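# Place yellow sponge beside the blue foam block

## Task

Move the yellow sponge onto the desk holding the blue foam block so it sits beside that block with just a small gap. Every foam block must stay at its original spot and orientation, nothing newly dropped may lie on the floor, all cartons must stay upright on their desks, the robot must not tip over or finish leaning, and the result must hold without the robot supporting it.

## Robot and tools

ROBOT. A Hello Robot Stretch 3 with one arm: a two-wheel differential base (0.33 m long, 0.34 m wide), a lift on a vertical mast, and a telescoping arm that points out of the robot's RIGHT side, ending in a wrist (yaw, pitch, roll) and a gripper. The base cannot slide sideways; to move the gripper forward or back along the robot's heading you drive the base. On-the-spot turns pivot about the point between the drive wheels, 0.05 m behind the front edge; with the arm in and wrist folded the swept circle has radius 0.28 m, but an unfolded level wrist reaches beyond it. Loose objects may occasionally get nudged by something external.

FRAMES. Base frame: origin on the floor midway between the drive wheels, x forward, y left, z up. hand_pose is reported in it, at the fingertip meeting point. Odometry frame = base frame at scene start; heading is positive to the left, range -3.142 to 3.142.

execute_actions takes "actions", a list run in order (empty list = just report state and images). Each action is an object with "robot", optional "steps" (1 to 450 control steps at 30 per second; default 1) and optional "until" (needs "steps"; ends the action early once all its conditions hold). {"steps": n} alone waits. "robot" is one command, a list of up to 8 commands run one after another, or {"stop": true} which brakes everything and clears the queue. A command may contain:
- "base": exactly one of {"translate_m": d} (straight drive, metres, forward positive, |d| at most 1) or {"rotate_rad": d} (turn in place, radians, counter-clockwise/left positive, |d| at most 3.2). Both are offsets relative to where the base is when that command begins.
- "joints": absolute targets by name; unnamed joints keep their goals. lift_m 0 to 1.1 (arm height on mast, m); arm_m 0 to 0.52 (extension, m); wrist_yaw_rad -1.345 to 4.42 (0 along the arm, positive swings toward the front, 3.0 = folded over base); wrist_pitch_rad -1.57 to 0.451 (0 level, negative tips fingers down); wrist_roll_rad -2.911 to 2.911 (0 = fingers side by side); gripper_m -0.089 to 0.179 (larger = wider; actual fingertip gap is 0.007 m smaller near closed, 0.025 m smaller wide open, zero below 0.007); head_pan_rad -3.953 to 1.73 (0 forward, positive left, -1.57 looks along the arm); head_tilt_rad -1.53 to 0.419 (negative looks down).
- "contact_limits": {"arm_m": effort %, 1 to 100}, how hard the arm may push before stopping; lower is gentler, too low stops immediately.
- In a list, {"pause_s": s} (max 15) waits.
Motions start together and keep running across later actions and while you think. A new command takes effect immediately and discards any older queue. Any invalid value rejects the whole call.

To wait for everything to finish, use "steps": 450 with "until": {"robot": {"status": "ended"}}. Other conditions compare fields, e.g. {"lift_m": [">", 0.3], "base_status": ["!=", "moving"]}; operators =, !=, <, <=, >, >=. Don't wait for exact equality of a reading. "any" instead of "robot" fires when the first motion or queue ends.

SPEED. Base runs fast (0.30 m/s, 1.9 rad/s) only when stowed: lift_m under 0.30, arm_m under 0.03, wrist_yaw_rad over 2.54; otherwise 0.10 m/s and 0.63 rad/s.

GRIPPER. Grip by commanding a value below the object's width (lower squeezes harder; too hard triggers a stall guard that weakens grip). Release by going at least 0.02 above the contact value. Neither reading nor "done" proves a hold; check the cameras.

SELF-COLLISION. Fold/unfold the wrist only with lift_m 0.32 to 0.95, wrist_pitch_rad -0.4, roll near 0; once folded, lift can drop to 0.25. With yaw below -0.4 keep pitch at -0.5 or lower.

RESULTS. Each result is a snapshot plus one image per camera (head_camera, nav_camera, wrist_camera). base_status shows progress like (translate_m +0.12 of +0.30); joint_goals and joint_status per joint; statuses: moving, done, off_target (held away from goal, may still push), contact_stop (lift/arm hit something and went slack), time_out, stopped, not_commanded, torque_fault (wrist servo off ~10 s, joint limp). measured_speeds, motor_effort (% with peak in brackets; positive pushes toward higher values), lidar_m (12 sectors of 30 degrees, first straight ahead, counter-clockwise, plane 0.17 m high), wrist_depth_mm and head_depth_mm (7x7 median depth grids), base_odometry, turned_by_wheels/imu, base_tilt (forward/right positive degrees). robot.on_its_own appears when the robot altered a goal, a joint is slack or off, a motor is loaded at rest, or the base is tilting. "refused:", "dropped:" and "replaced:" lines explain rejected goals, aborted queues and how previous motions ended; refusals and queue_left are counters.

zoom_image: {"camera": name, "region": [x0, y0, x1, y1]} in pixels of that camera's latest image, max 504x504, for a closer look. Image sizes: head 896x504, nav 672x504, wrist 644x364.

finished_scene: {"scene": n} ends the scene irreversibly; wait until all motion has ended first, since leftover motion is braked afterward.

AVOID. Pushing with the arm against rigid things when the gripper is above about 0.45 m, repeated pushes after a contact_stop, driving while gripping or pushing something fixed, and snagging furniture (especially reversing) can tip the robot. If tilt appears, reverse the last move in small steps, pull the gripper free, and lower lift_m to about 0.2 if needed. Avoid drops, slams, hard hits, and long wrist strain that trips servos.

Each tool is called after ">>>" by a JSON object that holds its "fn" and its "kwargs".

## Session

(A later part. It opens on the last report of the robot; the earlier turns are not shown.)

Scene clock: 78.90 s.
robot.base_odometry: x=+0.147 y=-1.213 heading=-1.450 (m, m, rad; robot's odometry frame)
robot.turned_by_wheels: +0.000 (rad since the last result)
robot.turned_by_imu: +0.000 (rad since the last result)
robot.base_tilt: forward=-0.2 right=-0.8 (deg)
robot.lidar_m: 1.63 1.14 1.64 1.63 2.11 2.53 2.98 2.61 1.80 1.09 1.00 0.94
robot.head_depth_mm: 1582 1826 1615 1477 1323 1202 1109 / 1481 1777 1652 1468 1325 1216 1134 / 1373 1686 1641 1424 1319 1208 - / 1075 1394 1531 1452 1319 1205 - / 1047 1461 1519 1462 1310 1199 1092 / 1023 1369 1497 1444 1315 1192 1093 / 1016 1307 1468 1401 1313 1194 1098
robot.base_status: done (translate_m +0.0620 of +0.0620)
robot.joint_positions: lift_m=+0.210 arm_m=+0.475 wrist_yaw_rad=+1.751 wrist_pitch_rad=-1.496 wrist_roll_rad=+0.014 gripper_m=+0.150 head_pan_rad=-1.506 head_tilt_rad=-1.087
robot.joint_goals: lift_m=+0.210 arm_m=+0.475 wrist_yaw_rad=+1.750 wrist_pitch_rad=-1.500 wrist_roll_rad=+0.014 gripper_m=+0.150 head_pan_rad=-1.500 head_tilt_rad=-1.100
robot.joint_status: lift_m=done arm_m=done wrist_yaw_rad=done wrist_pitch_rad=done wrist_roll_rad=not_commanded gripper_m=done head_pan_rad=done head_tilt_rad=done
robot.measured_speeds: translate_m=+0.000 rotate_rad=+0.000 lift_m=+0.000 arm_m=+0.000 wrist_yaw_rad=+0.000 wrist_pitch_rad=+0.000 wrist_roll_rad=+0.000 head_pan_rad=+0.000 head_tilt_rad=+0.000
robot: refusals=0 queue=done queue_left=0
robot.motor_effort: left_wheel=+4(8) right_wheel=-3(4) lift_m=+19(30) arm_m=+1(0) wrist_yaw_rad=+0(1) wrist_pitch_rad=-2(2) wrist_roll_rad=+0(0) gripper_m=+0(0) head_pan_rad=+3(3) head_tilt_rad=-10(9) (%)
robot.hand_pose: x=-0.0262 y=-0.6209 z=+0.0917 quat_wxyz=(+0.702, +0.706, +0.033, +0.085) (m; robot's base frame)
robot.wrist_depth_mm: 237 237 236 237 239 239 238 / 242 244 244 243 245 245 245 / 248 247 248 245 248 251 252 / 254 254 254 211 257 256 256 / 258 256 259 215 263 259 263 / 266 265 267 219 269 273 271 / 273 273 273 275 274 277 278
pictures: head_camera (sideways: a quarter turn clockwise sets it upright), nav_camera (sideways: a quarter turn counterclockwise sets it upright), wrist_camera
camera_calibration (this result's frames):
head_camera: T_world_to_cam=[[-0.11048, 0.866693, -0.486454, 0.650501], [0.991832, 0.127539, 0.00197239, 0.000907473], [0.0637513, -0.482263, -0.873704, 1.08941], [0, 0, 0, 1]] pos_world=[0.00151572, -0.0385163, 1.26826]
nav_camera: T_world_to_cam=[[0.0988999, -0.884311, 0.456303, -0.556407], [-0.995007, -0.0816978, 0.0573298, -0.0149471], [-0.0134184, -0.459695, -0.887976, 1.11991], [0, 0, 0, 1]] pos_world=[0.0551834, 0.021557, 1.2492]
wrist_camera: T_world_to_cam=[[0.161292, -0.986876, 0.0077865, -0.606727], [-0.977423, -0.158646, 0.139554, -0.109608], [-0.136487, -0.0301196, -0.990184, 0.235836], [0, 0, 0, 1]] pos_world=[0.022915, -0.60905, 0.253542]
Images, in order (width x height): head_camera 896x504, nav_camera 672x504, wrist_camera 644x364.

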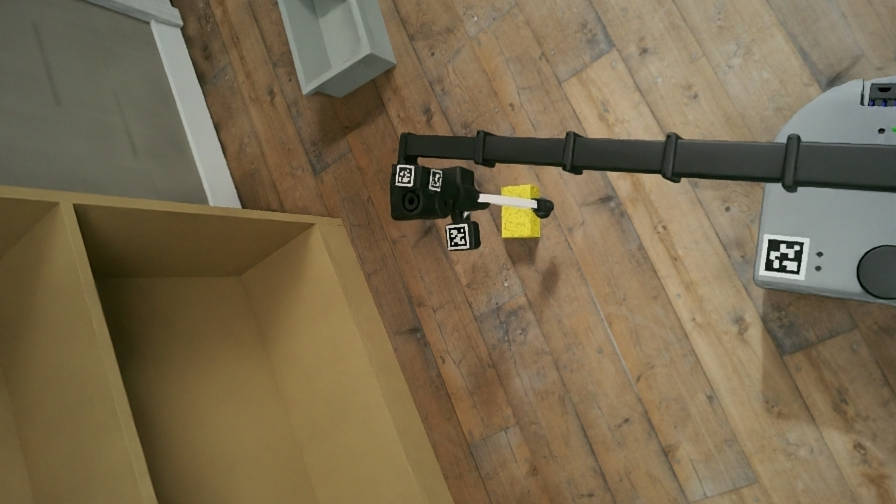

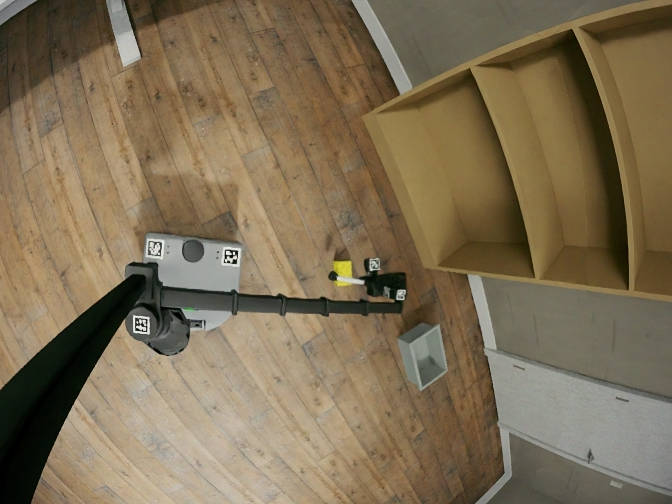

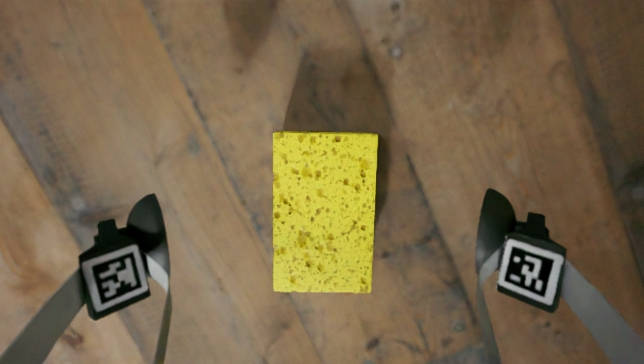

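>>> {"fn": "execute_actions", "kwargs": {"actions": [{"robot":[{"joints":{"lift_m":0.146,"gripper_m":0.11,"head_pan_rad":0.85,"head_tilt_rad":-0.45}},{"joints":{"gripper_m":0.03}},{"joints":{"lift_m":0.2}}],"steps":450,"until":{"robot":{"status":"ended"}}}]}}

Scene clock: 87.43 s.
robot.base_odometry: x=+0.147 y=-1.213 heading=-1.450 (m, m, rad; robot's odometry frame)
robot.turned_by_wheels: +0.000 (rad since the last result)
robot.turned_by_imu: +0.000 (rad since the last result)
robot.base_tilt: forward=-0.2 right=-0.8 (deg)
robot.lidar_m: 1.63 1.14 1.64 1.62 2.11 2.53 2.97 2.60 1.80 1.08 1.00 0.94
robot.head_depth_mm: 1291 1369 1467 1505 1042 1654 1439 / 1332 1404 1521 1465 1033 1603 1394 / 1368 1449 1554 1455 1027 1696 1426 / 1405 1496 1585 1046 1023 1745 1417 / 1425 1537 1661 1072 1058 1740 1409 / 1463 1578 1705 1101 1087 1739 1412 / 1493 1646 1743 1130 1139 1712 1394
robot.base_status: done (translate_m +0.0620 of +0.0620)
robot.joint_positions: lift_m=+0.200 arm_m=+0.475 wrist_yaw_rad=+1.751 wrist_pitch_rad=-1.496 wrist_roll_rad=+0.014 gripper_m=+0.031 head_pan_rad=+0.843 head_tilt_rad=-0.458
robot.joint_goals: lift_m=+0.200 arm_m=+0.475 wrist_yaw_rad=+1.750 wrist_pitch_rad=-1.500 wrist_roll_rad=+0.014 gripper_m=+0.030 head_pan_rad=+0.850 head_tilt_rad=-0.450
robot.joint_status: lift_m=done arm_m=done wrist_yaw_rad=done wrist_pitch_rad=done wrist_roll_rad=not_commanded gripper_m=done head_pan_rad=done head_tilt_rad=done
robot.measured_speeds: translate_m=+0.000 rotate_rad=+0.000 lift_m=+0.000 arm_m=+0.000 wrist_yaw_rad=+0.000 wrist_pitch_rad=+0.000 wrist_roll_rad=+0.000 head_pan_rad=+0.000 head_tilt_rad=+0.000
robot: refusals=0 queue=done queue_left=0
robot.motor_effort: left_wheel=+4(4) right_wheel=-3(3) lift_m=+30(32) arm_m=+1(1) wrist_yaw_rad=-1(1) wrist_pitch_rad=-2(2) wrist_roll_rad=+0(0) gripper_m=-14(90) head_pan_rad=+3(33) head_tilt_rad=+6(48) (%)
robot.hand_pose: x=-0.0262 y=-0.6209 z=+0.0811 quat_wxyz=(+0.702, +0.706, +0.033, +0.085) (m; robot's base frame)
robot.wrist_depth_mm: 227 227 228 227 229 228 229 / 230 231 229 233 233 232 234 / 235 237 238 236 238 241 239 / 242 242 242 142 244 245 245 / 250 249 146 146 146 252 254 / 255 255 255 149 257 258 258 / 259 261 261 153 260 262 265
pictures: head_camera (sideways: a quarter turn clockwise sets it upright), nav_camera (sideways: a quarter turn counterclockwise sets it upright), wrist_camera
camera_calibration (this result's frames):
head_camera: T_world_to_cam=[[-0.238343, -0.349118, -0.906261, 1.19841], [-0.779856, 0.624943, -0.035647, 0.0607053], [0.578807, 0.698257, -0.421213, 0.497726], [0, 0, 0, 1]] pos_world=[0.0448875, 0.0329089, 1.29789]
nav_camera: T_world_to_cam=[[0.268676, 0.364074, 0.891775, -1.12495], [0.732081, -0.678863, 0.0565878, -0.0245646], [0.625995, 0.637648, -0.448926, 0.544978], [0, 0, 0, 1]] pos_world=[-0.020923, 0.0453849, 1.24925]
wrist_camera: T_world_to_cam=[[0.161292, -0.986876, 0.00778651, -0.60665], [-0.977423, -0.158646, 0.139554, -0.10813], [-0.136487, -0.0301197, -0.990184, 0.225339], [0, 0, 0, 1]] pos_world=[0.022915, -0.609055, 0.242941]
Images, in order (width x height): head_camera 896x504, nav_camera 672x504, wrist_camera 644x364.

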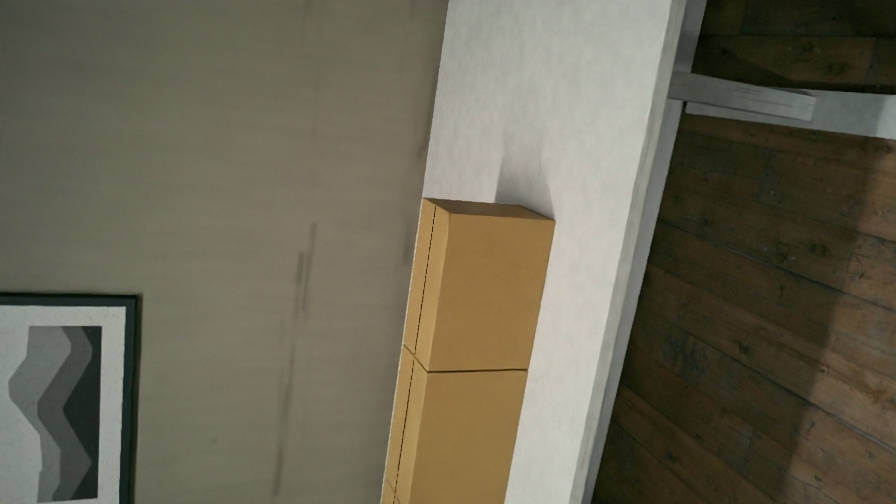

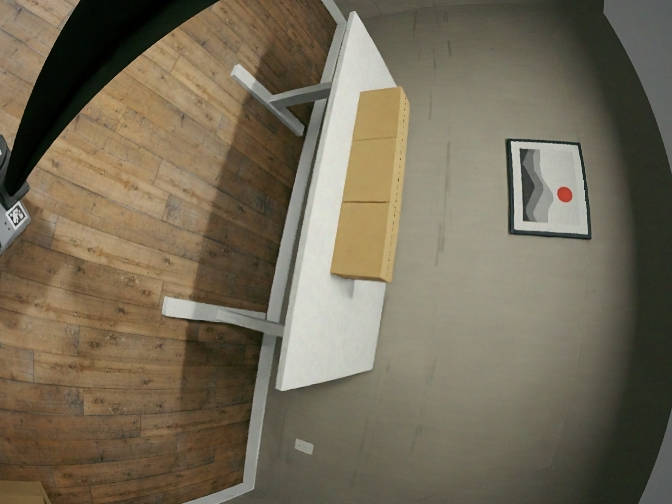

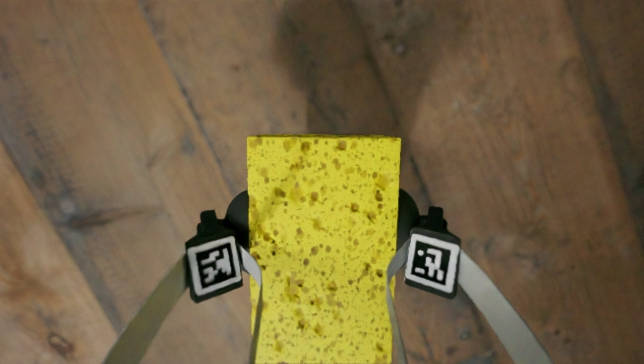

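>>> {"fn": "execute_actions", "kwargs": {"actions": [{"robot":[{"joints":{"lift_m":0.29,"gripper_m":0.015,"wrist_pitch_rad":-0.4,"wrist_yaw_rad":2.75,"arm_m":0.3}},{"joints":{"arm_m":0.0,"head_pan_rad":0,"head_tilt_rad":-0.5},"base":{"rotate_rad":1.80}},{"base":{"translate_m":1.0}}],"steps":450,"until":{"robot":{"status":"ended"}}}]}}

Scene clock: 124.50 s.
robot.base_odometry: x=+1.087 y=-0.870 heading=+0.350 (m, m, rad; robot's odometry frame)
robot.turned_by_wheels: +1.800 (rad since the last result)
robot.turned_by_imu: +1.776 (rad since the last result)
robot.base_tilt: forward=-0.2 right=-0.8 (deg)
robot.lidar_m: 1.63 1.25 1.79 2.09 3.10 2.65 2.08 1.86 1.24 1.25 0.80 1.37
robot.head_depth_mm: 1563 1704 1850 1979 2023 1702 1393 / 1513 1636 1794 1965 2071 1696 1393 / 1474 1589 1701 1901 2033 1697 1379 / 1419 1553 1647 1819 1972 1686 1375 / 1396 1482 1598 1758 1895 1683 1385 / 1335 1444 1541 1670 1837 1660 1362 / 1301 1398 1503 1626 1766 1643 1349
robot.base_status: done (translate_m +1.0000 of +1.0000)
robot.joint_positions: lift_m=+0.290 arm_m=+0.002 wrist_yaw_rad=+2.748 wrist_pitch_rad=-0.420 wrist_roll_rad=+0.014 gripper_m=+0.016 head_pan_rad=+0.007 head_tilt_rad=-0.495
robot.joint_goals: lift_m=+0.290 arm_m=+0.000 wrist_yaw_rad=+2.750 wrist_pitch_rad=-0.400 wrist_roll_rad=+0.014 gripper_m=+0.015 head_pan_rad=+0.000 head_tilt_rad=-0.500
robot.joint_status: lift_m=done arm_m=done wrist_yaw_rad=done wrist_pitch_rad=done wrist_roll_rad=not_commanded gripper_m=done head_pan_rad=done head_tilt_rad=done
robot.measured_speeds: translate_m=+0.000 rotate_rad=+0.000 lift_m=+0.000 arm_m=+0.000 wrist_yaw_rad=+0.000 wrist_pitch_rad=+0.000 wrist_roll_rad=+0.000 head_pan_rad=+0.000 head_tilt_rad=+0.000
robot: refusals=0 queue=done queue_left=0
robot.motor_effort: left_wheel=-3(10) right_wheel=+4(9) lift_m=+30(30) arm_m=-3(2) wrist_yaw_rad=+2(3) wrist_pitch_rad=+11(15) wrist_roll_rad=+0(0) gripper_m=-20(75) head_pan_rad=-2(31) head_tilt_rad=-3(13) (%)
robot.hand_pose: x=+0.0647 y=+0.0600 z=+0.3020 quat_wxyz=(+0.280, +0.711, +0.008, +0.645) (m; robot's base frame)
robot.wrist_depth_mm: - - - - - - - / - - - - - - - / 876 870 833 843 853 857 858 / - 693 660 142 663 680 686 / - 580 145 145 145 572 571 / - 512 - 148 463 496 496 / 450 - - 152 424 434 431
pictures: head_camera (sideways: a quarter turn clockwise sets it upright), nav_camera (sideways: a quarter turn counterclockwise sets it upright), wrist_camera
camera_calibration (this result's frames):
head_camera: T_world_to_cam=[[-0.451811, -0.0575295, -0.890257, 1.17883], [-0.0606218, 0.997592, -0.0336996, 0.0537811], [0.890052, 0.0387431, -0.45421, 0.538766], [0, 0, 0, 1]] pos_world=[0.0563413, -0.00670727, 1.29599]
nav_camera: T_world_to_cam=[[0.482693, 0.0450528, 0.87463, -1.10389], [-0.0105969, -0.998302, 0.0572715, -0.0209216], [0.875725, -0.0369129, -0.481396, 0.585704], [0, 0, 0, 1]] pos_world=[0.0197026, 0.0504673, 1.24865]
wrist_camera: T_world_to_cam=[[0.917741, -0.396992, -0.0121852, -0.0293819], [-0.244396, -0.540265, -0.805223, 0.318649], [0.313084, 0.741965, -0.592846, 0.28161], [0, 0, 0, 1]] pos_world=[0.016674, -0.0484543, 0.423176]
Images, in order (width x height): head_camera 896x504, nav_camera 672x504, wrist_camera 644x364.

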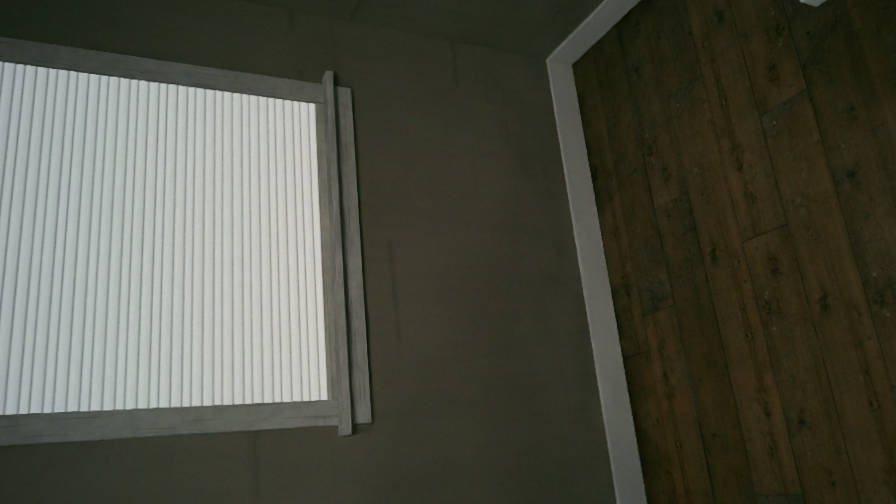

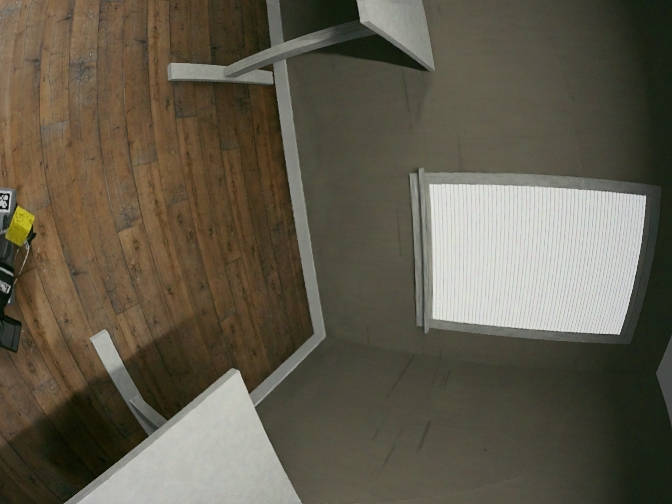

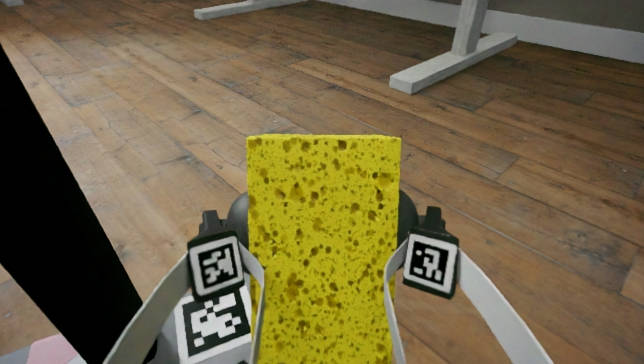

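>>> {"fn": "execute_actions", "kwargs": {"actions": [{"robot":{"base":{"translate_m":0.5},"joints":{"head_pan_rad":1.73,"head_tilt_rad":-0.3}},"steps":450,"until":{"robot":{"translate_m":[">",0.2]}}},{"robot":{"base":{"translate_m":1.0}},"steps":450,"until":{"robot":{"status":"ended"}}}]}}

>>> {"fn": "execute_actions", "kwargs": {"actions": [{"robot":{"joints":{"head_pan_rad":-2.45,"head_tilt_rad":-0.4}},"steps":450,"until":{"robot":{"status":"ended"}}}]}}

Scene clock: 138.07 s.
robot.base_odometry: x=+2.216 y=-0.458 heading=+0.350 (m, m, rad; robot's odometry frame)
robot.turned_by_wheels: +0.000 (rad since the last result)
robot.turned_by_imu: +0.004 (rad since the last result)
robot.base_tilt: forward=-0.2 right=-0.8 (deg)
robot.lidar_m: 0.50 0.49 0.55 0.86 0.89 4.03 3.07 0.91 0.92 0.83 0.83 0.61
robot.head_depth_mm: 937 947 952 950 911 950 944 / 1186 1192 1188 1192 1013 1193 1196 / 1611 1602 1605 1410 944 1610 1537 / 2459 2465 2461 1387 924 2044 1624 / 3442 3611 3649 1222 913 985 1038 / 3319 3462 3537 1331 901 2000 1561 / 3364 3460 3524 1014 889 2090 -
robot.base_status: done (translate_m +1.0000 of +1.0000)
robot.joint_positions: lift_m=+0.290 arm_m=+0.002 wrist_yaw_rad=+2.748 wrist_pitch_rad=-0.420 wrist_roll_rad=+0.014 gripper_m=+0.016 head_pan_rad=+1.715 head_tilt_rad=-0.310
robot.joint_goals: lift_m=+0.290 arm_m=+0.000 wrist_yaw_rad=+2.750 wrist_pitch_rad=-0.400 wrist_roll_rad=+0.014 gripper_m=+0.015 head_pan_rad=+1.730 head_tilt_rad=-0.300
robot.joint_status: lift_m=done arm_m=done wrist_yaw_rad=done wrist_pitch_rad=done wrist_roll_rad=not_commanded gripper_m=done head_pan_rad=done head_tilt_rad=done
robot.measured_speeds: translate_m=+0.000 rotate_rad=+0.000 lift_m=+0.000 arm_m=+0.000 wrist_yaw_rad=+0.000 wrist_pitch_rad=+0.000 wrist_roll_rad=+0.000 head_pan_rad=+0.000 head_tilt_rad=+0.000
robot: refusals=0 queue=done queue_left=0
robot.motor_effort: left_wheel=-3(8) right_wheel=+3(10) lift_m=+30(30) arm_m=-2(3) wrist_yaw_rad=+1(1) wrist_pitch_rad=+11(12) wrist_roll_rad=+0(0) gripper_m=-20(19) head_pan_rad=+3(34) head_tilt_rad=+6(30) (%)
robot.hand_pose: x=+0.0647 y=+0.0600 z=+0.3020 quat_wxyz=(+0.280, +0.711, +0.008, +0.645) (m; robot's base frame)
robot.wrist_depth_mm: - - 887 657 525 441 380 / 766 - 997 733 580 471 401 / 807 839 865 709 597 501 424 / - 705 679 141 605 536 439 / - 571 145 145 146 537 468 / - 516 - 148 463 490 465 / 445 - - 153 423 433 434
pictures: head_camera (sideways: a quarter turn clockwise sets it upright), nav_camera (sideways: a quarter turn counterclockwise sets it upright), wrist_camera
camera_calibration (this result's frames):
head_camera: T_world_to_cam=[[0.094299, -0.270051, -0.958217, 1.2642], [-0.980849, -0.189965, -0.042989, 0.0714975], [-0.170418, 0.94392, -0.282793, 0.322157], [0, 0, 0, 1]] pos_world=[0.0058167, 0.0508909, 1.30556]
nav_camera: T_world_to_cam=[[-0.0865187, 0.304678, 0.948518, -1.19683], [0.99178, 0.116431, 0.0530655, -0.0215737], [-0.0942692, 0.945312, -0.312247, 0.371503], [0, 0, 0, 1]] pos_world=[-0.0471307, 0.0159735, 1.25236]
wrist_camera: T_world_to_cam=[[0.917766, -0.396935, -0.0121862, -0.0293726], [-0.244342, -0.54023, -0.805263, 0.318672], [0.313053, 0.74202, -0.592793, 0.281595], [0, 0, 0, 1]] pos_world=[0.0166681, -0.0484517, 0.423184]
Images, in order (width x height): head_camera 896x504, nav_camera 672x504, wrist_camera 644x364.

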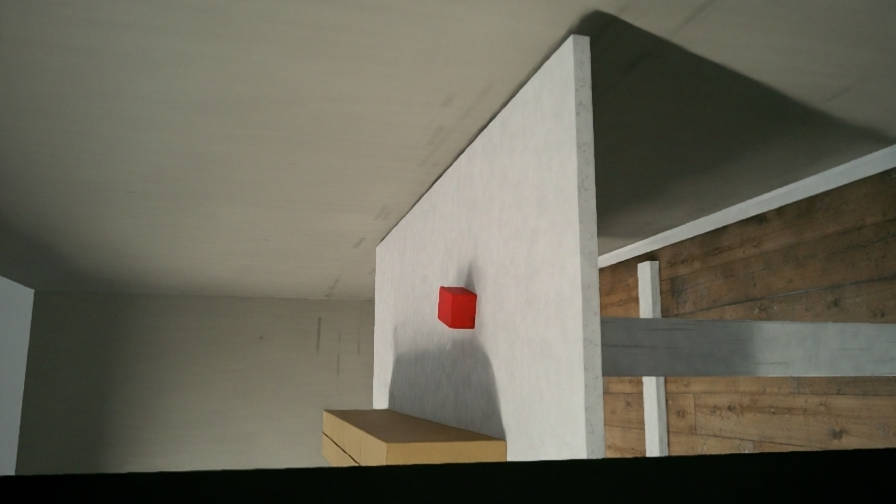

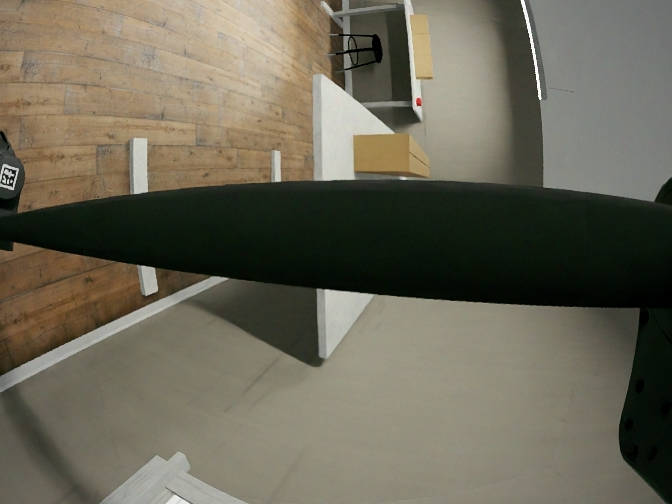

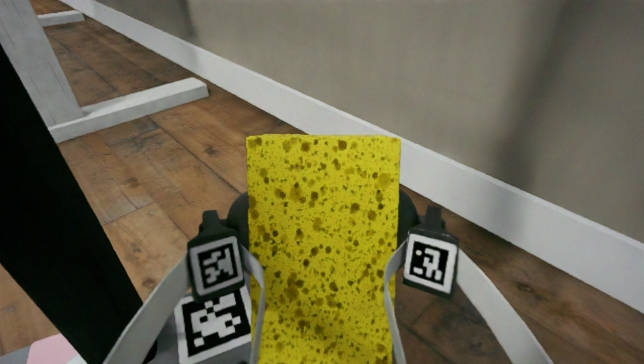

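Scene clock: 140.37 s.
robot.base_odometry: x=+2.216 y=-0.458 heading=+0.350 (m, m, rad; robot's odometry frame)
robot.turned_by_wheels: +0.000 (rad since the last result)
robot.turned_by_imu: +0.000 (rad since the last result)
robot.base_tilt: forward=-0.3 right=-0.9 (deg)
robot.lidar_m: 0.50 0.49 0.55 0.86 0.89 4.04 3.06 0.91 0.92 0.83 0.83 0.61
robot.head_depth_mm: 2733 2860 2992 1938 1298 1726 1511 / 2818 2960 3107 1425 1151 889 1508 / 2477 2714 3022 1622 1145 921 1506 / 1905 2051 2221 1709 1133 952 1464 / 1554 1655 1748 1693 1128 1075 1182 / 1269 1368 1447 1499 1108 1676 1467 / 1101 1173 1239 1298 1101 1428 1424
robot.base_status: done (translate_m +1.0000 of +1.0000)
robot.joint_positions: lift_m=+0.290 arm_m=+0.002 wrist_yaw_rad=+2.748 wrist_pitch_rad=-0.420 wrist_roll_rad=+0.014 gripper_m=+0.016 head_pan_rad=-2.443 head_tilt_rad=-0.395
robot.joint_goals: lift_m=+0.290 arm_m=+0.000 wrist_yaw_rad=+2.750 wrist_pitch_rad=-0.400 wrist_roll_rad=+0.014 gripper_m=+0.015 head_pan_rad=-2.450 head_tilt_rad=-0.400
robot.joint_status: lift_m=done arm_m=done wrist_yaw_rad=done wrist_pitch_rad=done wrist_roll_rad=not_commanded gripper_m=done head_pan_rad=done head_tilt_rad=done
robot.measured_speeds: translate_m=+0.000 rotate_rad=+0.000 lift_m=+0.000 arm_m=+0.000 wrist_yaw_rad=+0.000 wrist_pitch_rad=+0.000 wrist_roll_rad=+0.000 head_pan_rad=+0.000 head_tilt_rad=+0.000
robot: refusals=0 queue=done queue_left=0
robot.motor_effort: left_wheel=-3(3) right_wheel=+3(3) lift_m=+30(30) arm_m=-2(2) wrist_yaw_rad=+1(1) wrist_pitch_rad=+12(11) wrist_roll_rad=+0(0) gripper_m=-20(20) head_pan_rad=-3(31) head_tilt_rad=-2(17) (%)
robot.hand_pose: x=+0.0647 y=+0.0600 z=+0.3020 quat_wxyz=(+0.280, +0.711, +0.008, +0.645) (m; robot's base frame)
robot.wrist_depth_mm: - - 888 681 536 447 378 / 770 - 976 735 569 469 399 / 819 866 856 695 603 497 418 / - 674 647 141 604 526 441 / - 568 144 144 146 543 461 / - 508 - 148 469 496 471 / 454 - - 152 422 434 436
pictures: head_camera (sideways: a quarter turn clockwise sets it upright), nav_camera (sideways: a quarter turn counterclockwise sets it upright), wrist_camera
camera_calibration (this result's frames):
head_camera: T_world_to_cam=[[0.241626, 0.274052, -0.930866, 1.22759], [0.680328, -0.731876, -0.0388755, 0.0560044], [-0.691933, -0.623901, -0.363285, 0.430095], [0, 0, 0, 1]] pos_world=[-0.0371221, -0.0270998, 1.30115]
nav_camera: T_world_to_cam=[[-0.274441, -0.285049, 0.918384, -1.15635], [-0.624411, 0.77914, 0.0552371, -0.0145361], [-0.731295, -0.55829, -0.391816, 0.47894], [0, 0, 0, 1]] pos_world=[0.0238196, -0.0509036, 1.25043]
wrist_camera: T_world_to_cam=[[0.917766, -0.396934, -0.0121863, -0.0293725], [-0.244342, -0.54023, -0.805263, 0.318672], [0.313053, 0.74202, -0.592793, 0.281595], [0, 0, 0, 1]] pos_world=[0.0166681, -0.0484517, 0.423184]
Images, in order (width x height): head_camera 896x504, nav_camera 672x504, wrist_camera 644x364.

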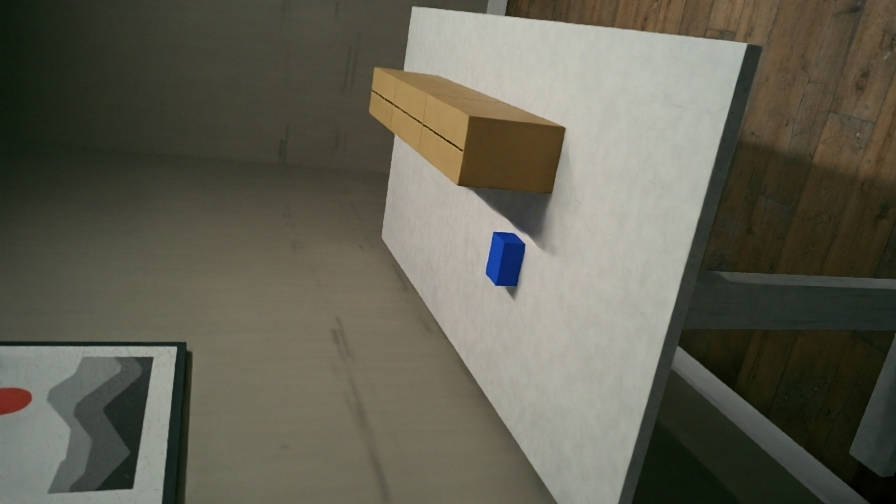

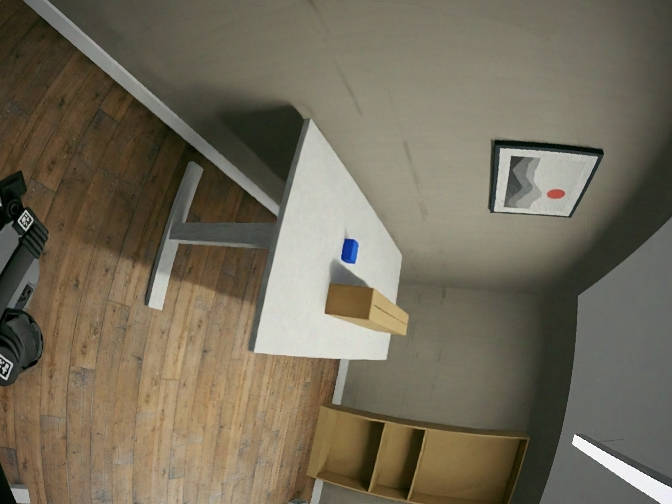

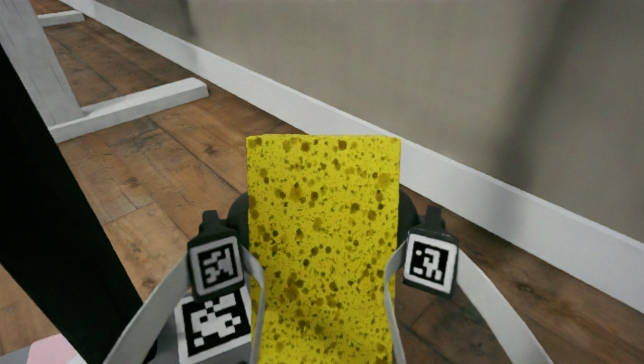

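>>> {"fn": "execute_actions", "kwargs": {"actions": [{"robot":{"base":{"rotate_rad":-2.05},"joints":{"lift_m":0.92,"head_pan_rad":-1.57,"head_tilt_rad":-0.8}},"steps":300,"until":{"robot":{"base_status":["!=","moving"],"lift_m":[">",0.55]}}},{"robot":{"base":{"translate_m":0.67}},"steps":300,"until":{"robot":{"lift_m":[">",0.85]}}},{"robot":{"joints":{"wrist_yaw_rad":0.0}},"steps":300,"until":{"robot":{"wrist_yaw_rad":["<",1.2]}}},{"robot":{"joints":{"wrist_pitch_rad":-1.5}},"steps":300,"until":{"robot":{"base_status":["!=","moving"]}}},{"robot":{"base":{"rotate_rad":0.85},"joints":{"arm_m":0.25}},"steps":300,"until":{"robot":{"status":"ended"}}}]}}

Scene clock: 180.57 s.
robot.base_odometry: x=+2.130 y=-1.122 heading=-0.850 (m, m, rad; robot's odometry frame)
robot.turned_by_wheels: -1.200 (rad since the last result)
robot.turned_by_imu: -1.180 (rad since the last result)
robot.base_tilt: forward=-0.3 right=-0.8 (deg)
robot.lidar_m: 0.37 0.39 0.54 0.99 1.03 1.43 2.65 3.86 0.35 0.34 0.52 0.39
robot.head_depth_mm: 2404 2010 - 767 683 599 541 / 2345 1115 - 792 697 595 540 / 2419 1495 - - 667 584 538 / 2441 1400 1062 829 569 570 536 / 2242 1377 1037 831 690 591 543 / 1378 1322 1031 825 686 587 543 / 989 1025 1014 820 682 586 540
robot.base_status: done (rotate_rad +0.8498 of +0.8500)
robot.joint_positions: lift_m=+0.920 arm_m=+0.250 wrist_yaw_rad=+0.000 wrist_pitch_rad=-1.497 wrist_roll_rad=+0.014 gripper_m=+0.016 head_pan_rad=-1.577 head_tilt_rad=-0.791
robot.joint_goals: lift_m=+0.920 arm_m=+0.250 wrist_yaw_rad=+0.000 wrist_pitch_rad=-1.500 wrist_roll_rad=+0.014 gripper_m=+0.015 head_pan_rad=-1.570 head_tilt_rad=-0.800
robot.joint_status: lift_m=done arm_m=done wrist_yaw_rad=done wrist_pitch_rad=done wrist_roll_rad=not_commanded gripper_m=done head_pan_rad=done head_tilt_rad=done
robot.measured_speeds: translate_m=+0.000 rotate_rad=+0.000 lift_m=+0.000 arm_m=+0.000 wrist_yaw_rad=+0.000 wrist_pitch_rad=+0.000 wrist_roll_rad=+0.000 head_pan_rad=+0.000 head_tilt_rad=+0.000
robot: refusals=0 queue=done queue_left=0
robot.motor_effort: left_wheel=-2(10) right_wheel=+3(6) lift_m=+30(31) arm_m=+0(0) wrist_yaw_rad=+0(2) wrist_pitch_rad=-1(11) wrist_roll_rad=+0(0) gripper_m=-20(19) head_pan_rad=+3(30) head_tilt_rad=-8(42) (%)
robot.hand_pose: x=-0.0216 y=-0.3896 z=+0.8011 quat_wxyz=(+0.515, +0.478, -0.521, -0.485) (m; robot's base frame)
robot.wrist_depth_mm: 226 225 227 229 230 228 230 / 230 232 233 233 235 235 236 / 237 237 238 237 238 239 243 / 241 244 243 141 245 247 248 / 248 248 145 144 146 252 254 / 253 253 204 149 260 258 261 / 260 260 262 152 264 266 266
pictures: head_camera (sideways: a quarter turn clockwise sets it upright), nav_camera (sideways: a quarter turn counterclockwise sets it upright), wrist_camera
camera_calibration (this result's frames):
head_camera: T_world_to_cam=[[-0.0502374, 0.692277, -0.719881, 0.954264], [0.998338, 0.0551803, -0.0166054, 0.0250568], [0.0282278, -0.719519, -0.693898, 0.855848], [0, 0, 0, 1]] pos_world=[-0.00123412, -0.0461978, 1.28124]
nav_camera: T_world_to_cam=[[0.0373968, -0.717106, 0.69596, -0.868262], [-0.998186, 0.006084, 0.0599055, -0.0183038], [-0.0471928, -0.696938, -0.715577, 0.89598], [0, 0, 0, 1]] pos_world=[0.0564835, 0.00191755, 1.24652]
wrist_camera: T_world_to_cam=[[-0.999807, 0.0180506, 0.00780459, -0.0183717], [0.0189685, 0.989898, 0.140507, 0.300756], [-0.00518952, 0.140628, -0.990049, 1.01512], [0, 0, 0, 1]] pos_world=[-0.0188051, -0.44014, 0.962899]
Images, in order (width x height): head_camera 896x504, nav_camera 672x504, wrist_camera 644x364.

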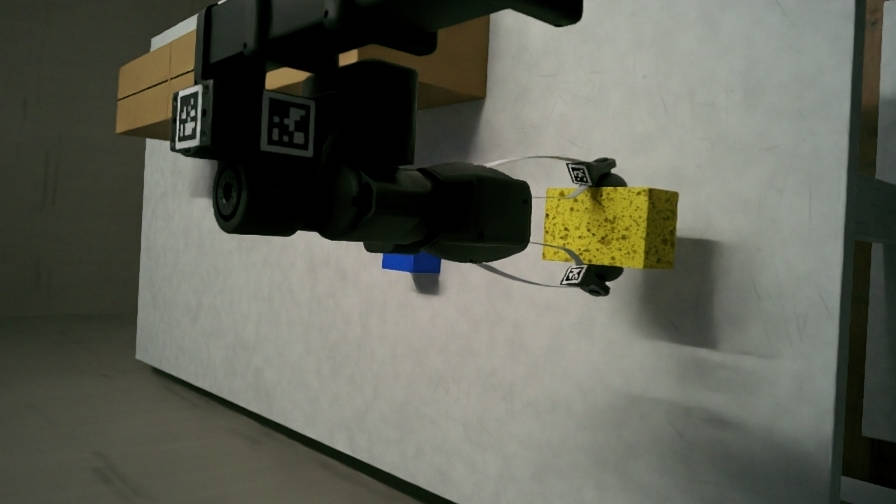

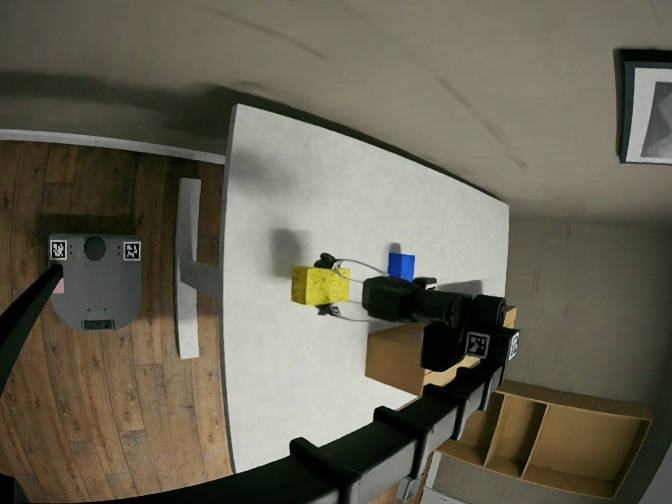

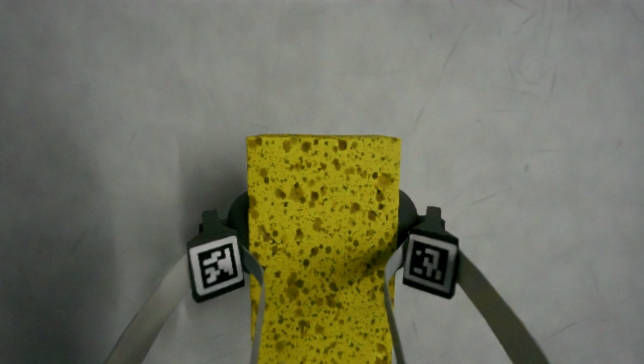

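>>> {"fn": "execute_actions", "kwargs": {"actions": [{"robot":{"base":{"translate_m":0.03},"joints":{"arm_m":0.40,"lift_m":0.885}},"steps":300,"until":{"robot":{"status":"ended"}}}]}}

Scene clock: 187.07 s.
robot.base_odometry: x=+2.150 y=-1.145 heading=-0.850 (m, m, rad; robot's odometry frame)
robot.turned_by_wheels: +0.000 (rad since the last result)
robot.turned_by_imu: +0.000 (rad since the last result)
robot.base_tilt: forward=-0.2 right=-0.8 (deg)
robot.lidar_m: 0.34 0.36 0.50 0.99 1.03 1.43 2.68 3.87 0.36 0.35 0.48 0.35
robot.head_depth_mm: 2365 1035 - - 684 597 542 / 2363 1147 966 840 697 596 542 / 2385 2087 - 820 696 594 537 / 2414 1410 1042 821 674 590 536 / 2067 1386 1038 826 689 589 544 / 1261 1264 1033 823 688 586 544 / 911 940 975 872 680 585 541
robot.base_status: done (translate_m +0.0300 of +0.0300)
robot.joint_positions: lift_m=+0.885 arm_m=+0.400 wrist_yaw_rad=+0.000 wrist_pitch_rad=-1.497 wrist_roll_rad=+0.014 gripper_m=+0.016 head_pan_rad=-1.577 head_tilt_rad=-0.791
robot.joint_goals: lift_m=+0.885 arm_m=+0.400 wrist_yaw_rad=+0.000 wrist_pitch_rad=-1.500 wrist_roll_rad=+0.014 gripper_m=+0.015 head_pan_rad=-1.570 head_tilt_rad=-0.800
robot.joint_status: lift_m=done arm_m=done wrist_yaw_rad=done wrist_pitch_rad=done wrist_roll_rad=not_commanded gripper_m=done head_pan_rad=done head_tilt_rad=done
robot.measured_speeds: translate_m=+0.000 rotate_rad=+0.000 lift_m=+0.000 arm_m=+0.000 wrist_yaw_rad=+0.000 wrist_pitch_rad=+0.000 wrist_roll_rad=+0.000 head_pan_rad=+0.000 head_tilt_rad=+0.000
robot: refusals=0 queue=done queue_left=0
robot.motor_effort: left_wheel=-3(5) right_wheel=+3(8) lift_m=+19(29) arm_m=+1(1) wrist_yaw_rad=+0(0) wrist_pitch_rad=-1(1) wrist_roll_rad=+0(0) gripper_m=-20(19) head_pan_rad=+3(3) head_tilt_rad=-7(7) (%)
robot.hand_pose: x=-0.0216 y=-0.5395 z=+0.7667 quat_wxyz=(+0.514, +0.478, -0.521, -0.485) (m; robot's base frame)
robot.wrist_depth_mm: 193 193 196 196 196 198 197 / 198 199 200 199 200 202 202 / 202 202 204 203 204 206 208 / 207 209 207 141 209 212 212 / 212 213 145 145 145 216 218 / 217 219 186 149 221 223 222 / 224 224 226 152 224 227 228
pictures: head_camera (sideways: a quarter turn clockwise sets it upright), nav_camera (sideways: a quarter turn counterclockwise sets it upright), wrist_camera
camera_calibration (this result's frames):
head_camera: T_world_to_cam=[[-0.0502374, 0.692277, -0.719881, 0.954264], [0.998338, 0.0551803, -0.0166054, 0.0250568], [0.0282278, -0.719519, -0.693898, 0.855848], [0, 0, 0, 1]] pos_world=[-0.00123412, -0.0461978, 1.28124]
nav_camera: T_world_to_cam=[[0.0373968, -0.717106, 0.69596, -0.868262], [-0.998186, 0.006084, 0.0599055, -0.0183038], [-0.0471928, -0.696938, -0.715577, 0.89598], [0, 0, 0, 1]] pos_world=[0.0564835, 0.00191755, 1.24652]
wrist_camera: T_world_to_cam=[[-0.999805, 0.0181335, 0.00781332, -0.0153593], [0.0190543, 0.98983, 0.140973, 0.453563], [-0.00517752, 0.141095, -0.989983, 1.00233], [0, 0, 0, 1]] pos_world=[-0.018809, -0.590095, 0.928472]
Images, in order (width x height): head_camera 896x504, nav_camera 672x504, wrist_camera 644x364.

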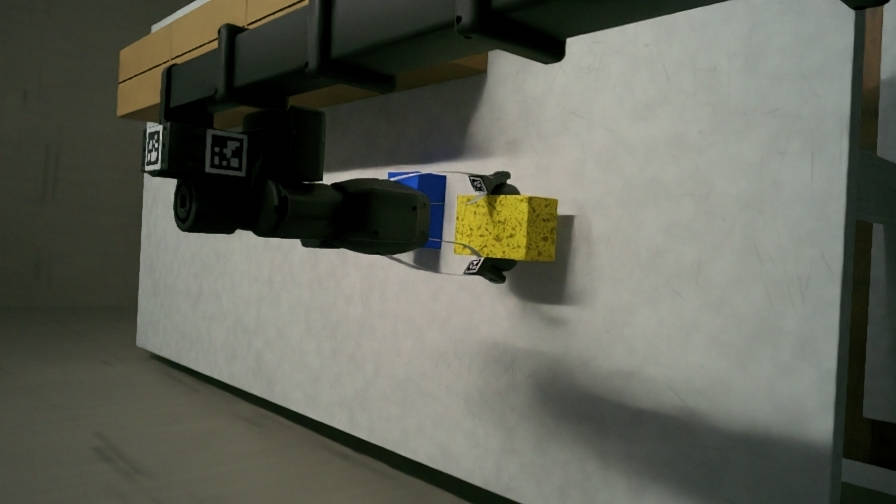

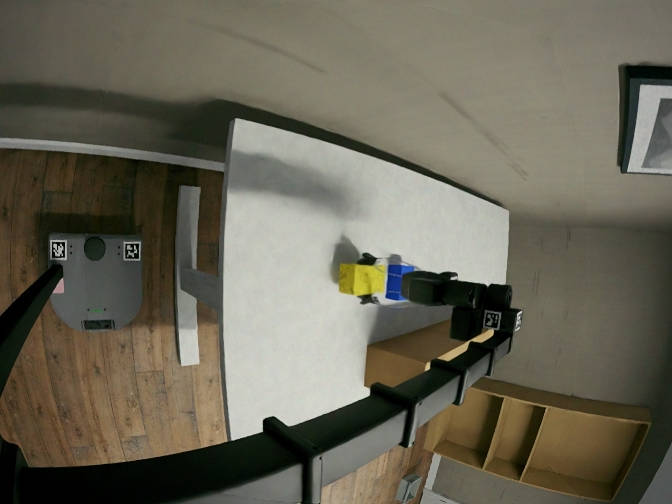

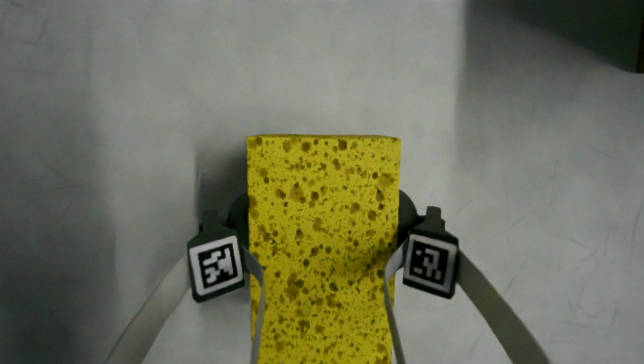

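>>> {"fn": "execute_actions", "kwargs": {"actions": [{"robot":{"joints":{"arm_m":0.455,"lift_m":0.875}},"steps":300,"until":{"robot":{"status":"ended"}}}]}}

Scene clock: 193.60 s.
robot.base_odometry: x=+2.150 y=-1.145 heading=-0.850 (m, m, rad; robot's odometry frame)
robot.turned_by_wheels: +0.000 (rad since the last result)
robot.turned_by_imu: +0.000 (rad since the last result)
robot.base_tilt: forward=-0.2 right=-0.8 (deg)
robot.lidar_m: 0.34 0.36 0.50 0.99 1.03 1.43 2.68 3.88 0.35 0.35 0.48 0.35
robot.head_depth_mm: 2366 1032 - - 667 592 542 / 2352 - 1014 836 698 595 539 / 2389 - 1016 815 696 593 538 / 2432 1398 1044 770 693 593 535 / 2064 1391 1036 825 689 590 535 / 1270 1257 1033 824 685 589 541 / 909 942 973 870 682 585 540
robot.base_status: done (translate_m +0.0300 of +0.0300)
robot.joint_positions: lift_m=+0.875 arm_m=+0.455 wrist_yaw_rad=+0.000 wrist_pitch_rad=-1.498 wrist_roll_rad=+0.014 gripper_m=+0.016 head_pan_rad=-1.577 head_tilt_rad=-0.791
robot.joint_goals: lift_m=+0.875 arm_m=+0.455 wrist_yaw_rad=+0.000 wrist_pitch_rad=-1.500 wrist_roll_rad=+0.014 gripper_m=+0.015 head_pan_rad=-1.570 head_tilt_rad=-0.800
robot.joint_status: lift_m=done arm_m=done wrist_yaw_rad=done wrist_pitch_rad=done wrist_roll_rad=not_commanded gripper_m=done head_pan_rad=done head_tilt_rad=done
robot.measured_speeds: translate_m=+0.000 rotate_rad=+0.000 lift_m=+0.000 arm_m=+0.000 wrist_yaw_rad=+0.000 wrist_pitch_rad=+0.000 wrist_roll_rad=+0.000 head_pan_rad=+0.000 head_tilt_rad=+0.000
robot: refusals=0 queue=done queue_left=0
robot.motor_effort: left_wheel=-3(3) right_wheel=+4(3) lift_m=+19(18) arm_m=+1(0) wrist_yaw_rad=+0(0) wrist_pitch_rad=-1(1) wrist_roll_rad=+0(0) gripper_m=-20(18) head_pan_rad=+2(3) head_tilt_rad=-7(7) (%)
robot.hand_pose: x=-0.0216 y=-0.5944 z=+0.7567 quat_wxyz=(+0.514, +0.478, -0.521, -0.485) (m; robot's base frame)
robot.wrist_depth_mm: 184 184 185 143 144 187 188 / 189 190 189 190 190 191 192 / 193 195 193 192 194 196 197 / 198 198 197 141 198 199 202 / 203 205 145 144 146 205 206 / 207 208 180 148 212 211 212 / 213 212 213 153 214 217 217
pictures: head_camera (sideways: a quarter turn clockwise sets it upright), nav_camera (sideways: a quarter turn counterclockwise sets it upright), wrist_camera
camera_calibration (this result's frames):
head_camera: T_world_to_cam=[[-0.0502374, 0.692277, -0.719881, 0.954264], [0.998338, 0.0551802, -0.0166054, 0.0250568], [0.0282277, -0.719519, -0.693898, 0.855848], [0, 0, 0, 1]] pos_world=[-0.00123412, -0.0461978, 1.28124]
nav_camera: T_world_to_cam=[[0.0373967, -0.717106, 0.69596, -0.868262], [-0.998186, 0.00608412, 0.0599055, -0.0183038], [-0.0471929, -0.696938, -0.715577, 0.89598], [0, 0, 0, 1]] pos_world=[0.0564835, 0.00191755, 1.24652]
wrist_camera: T_world_to_cam=[[-0.999805, 0.0181325, 0.00781606, -0.0142871], [0.0190544, 0.989809, 0.141119, 0.509256], [-0.00517758, 0.14124, -0.989962, 1.00026], [0, 0, 0, 1]] pos_world=[-0.018809, -0.645084, 0.918463]
Images, in order (width x height): head_camera 896x504, nav_camera 672x504, wrist_camera 644x364.

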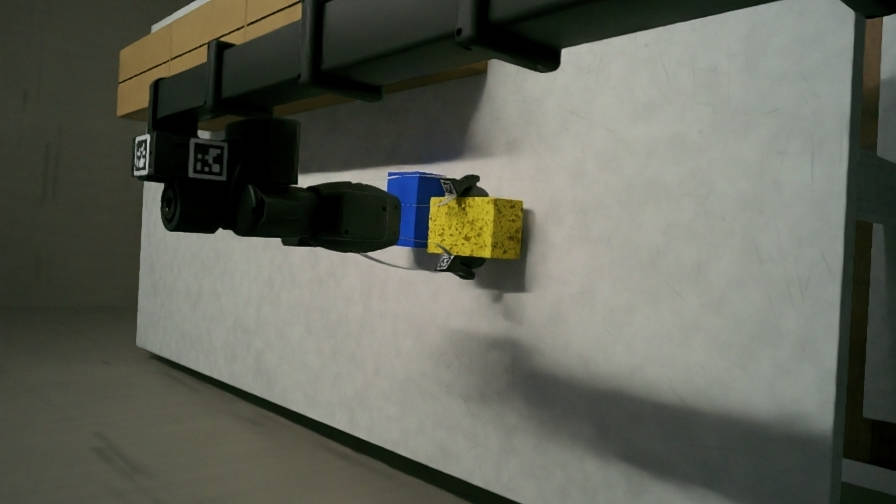

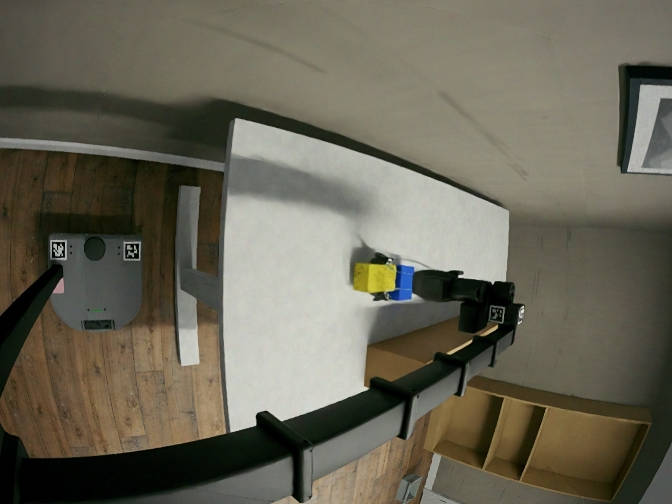

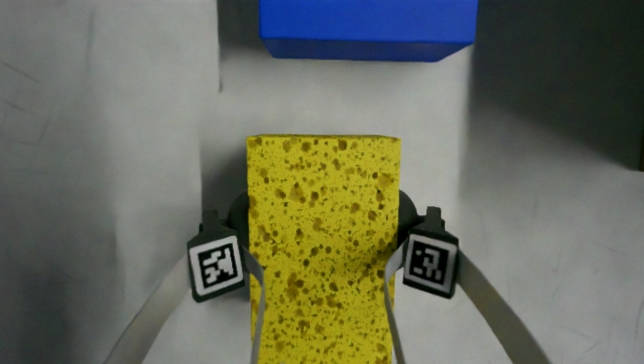

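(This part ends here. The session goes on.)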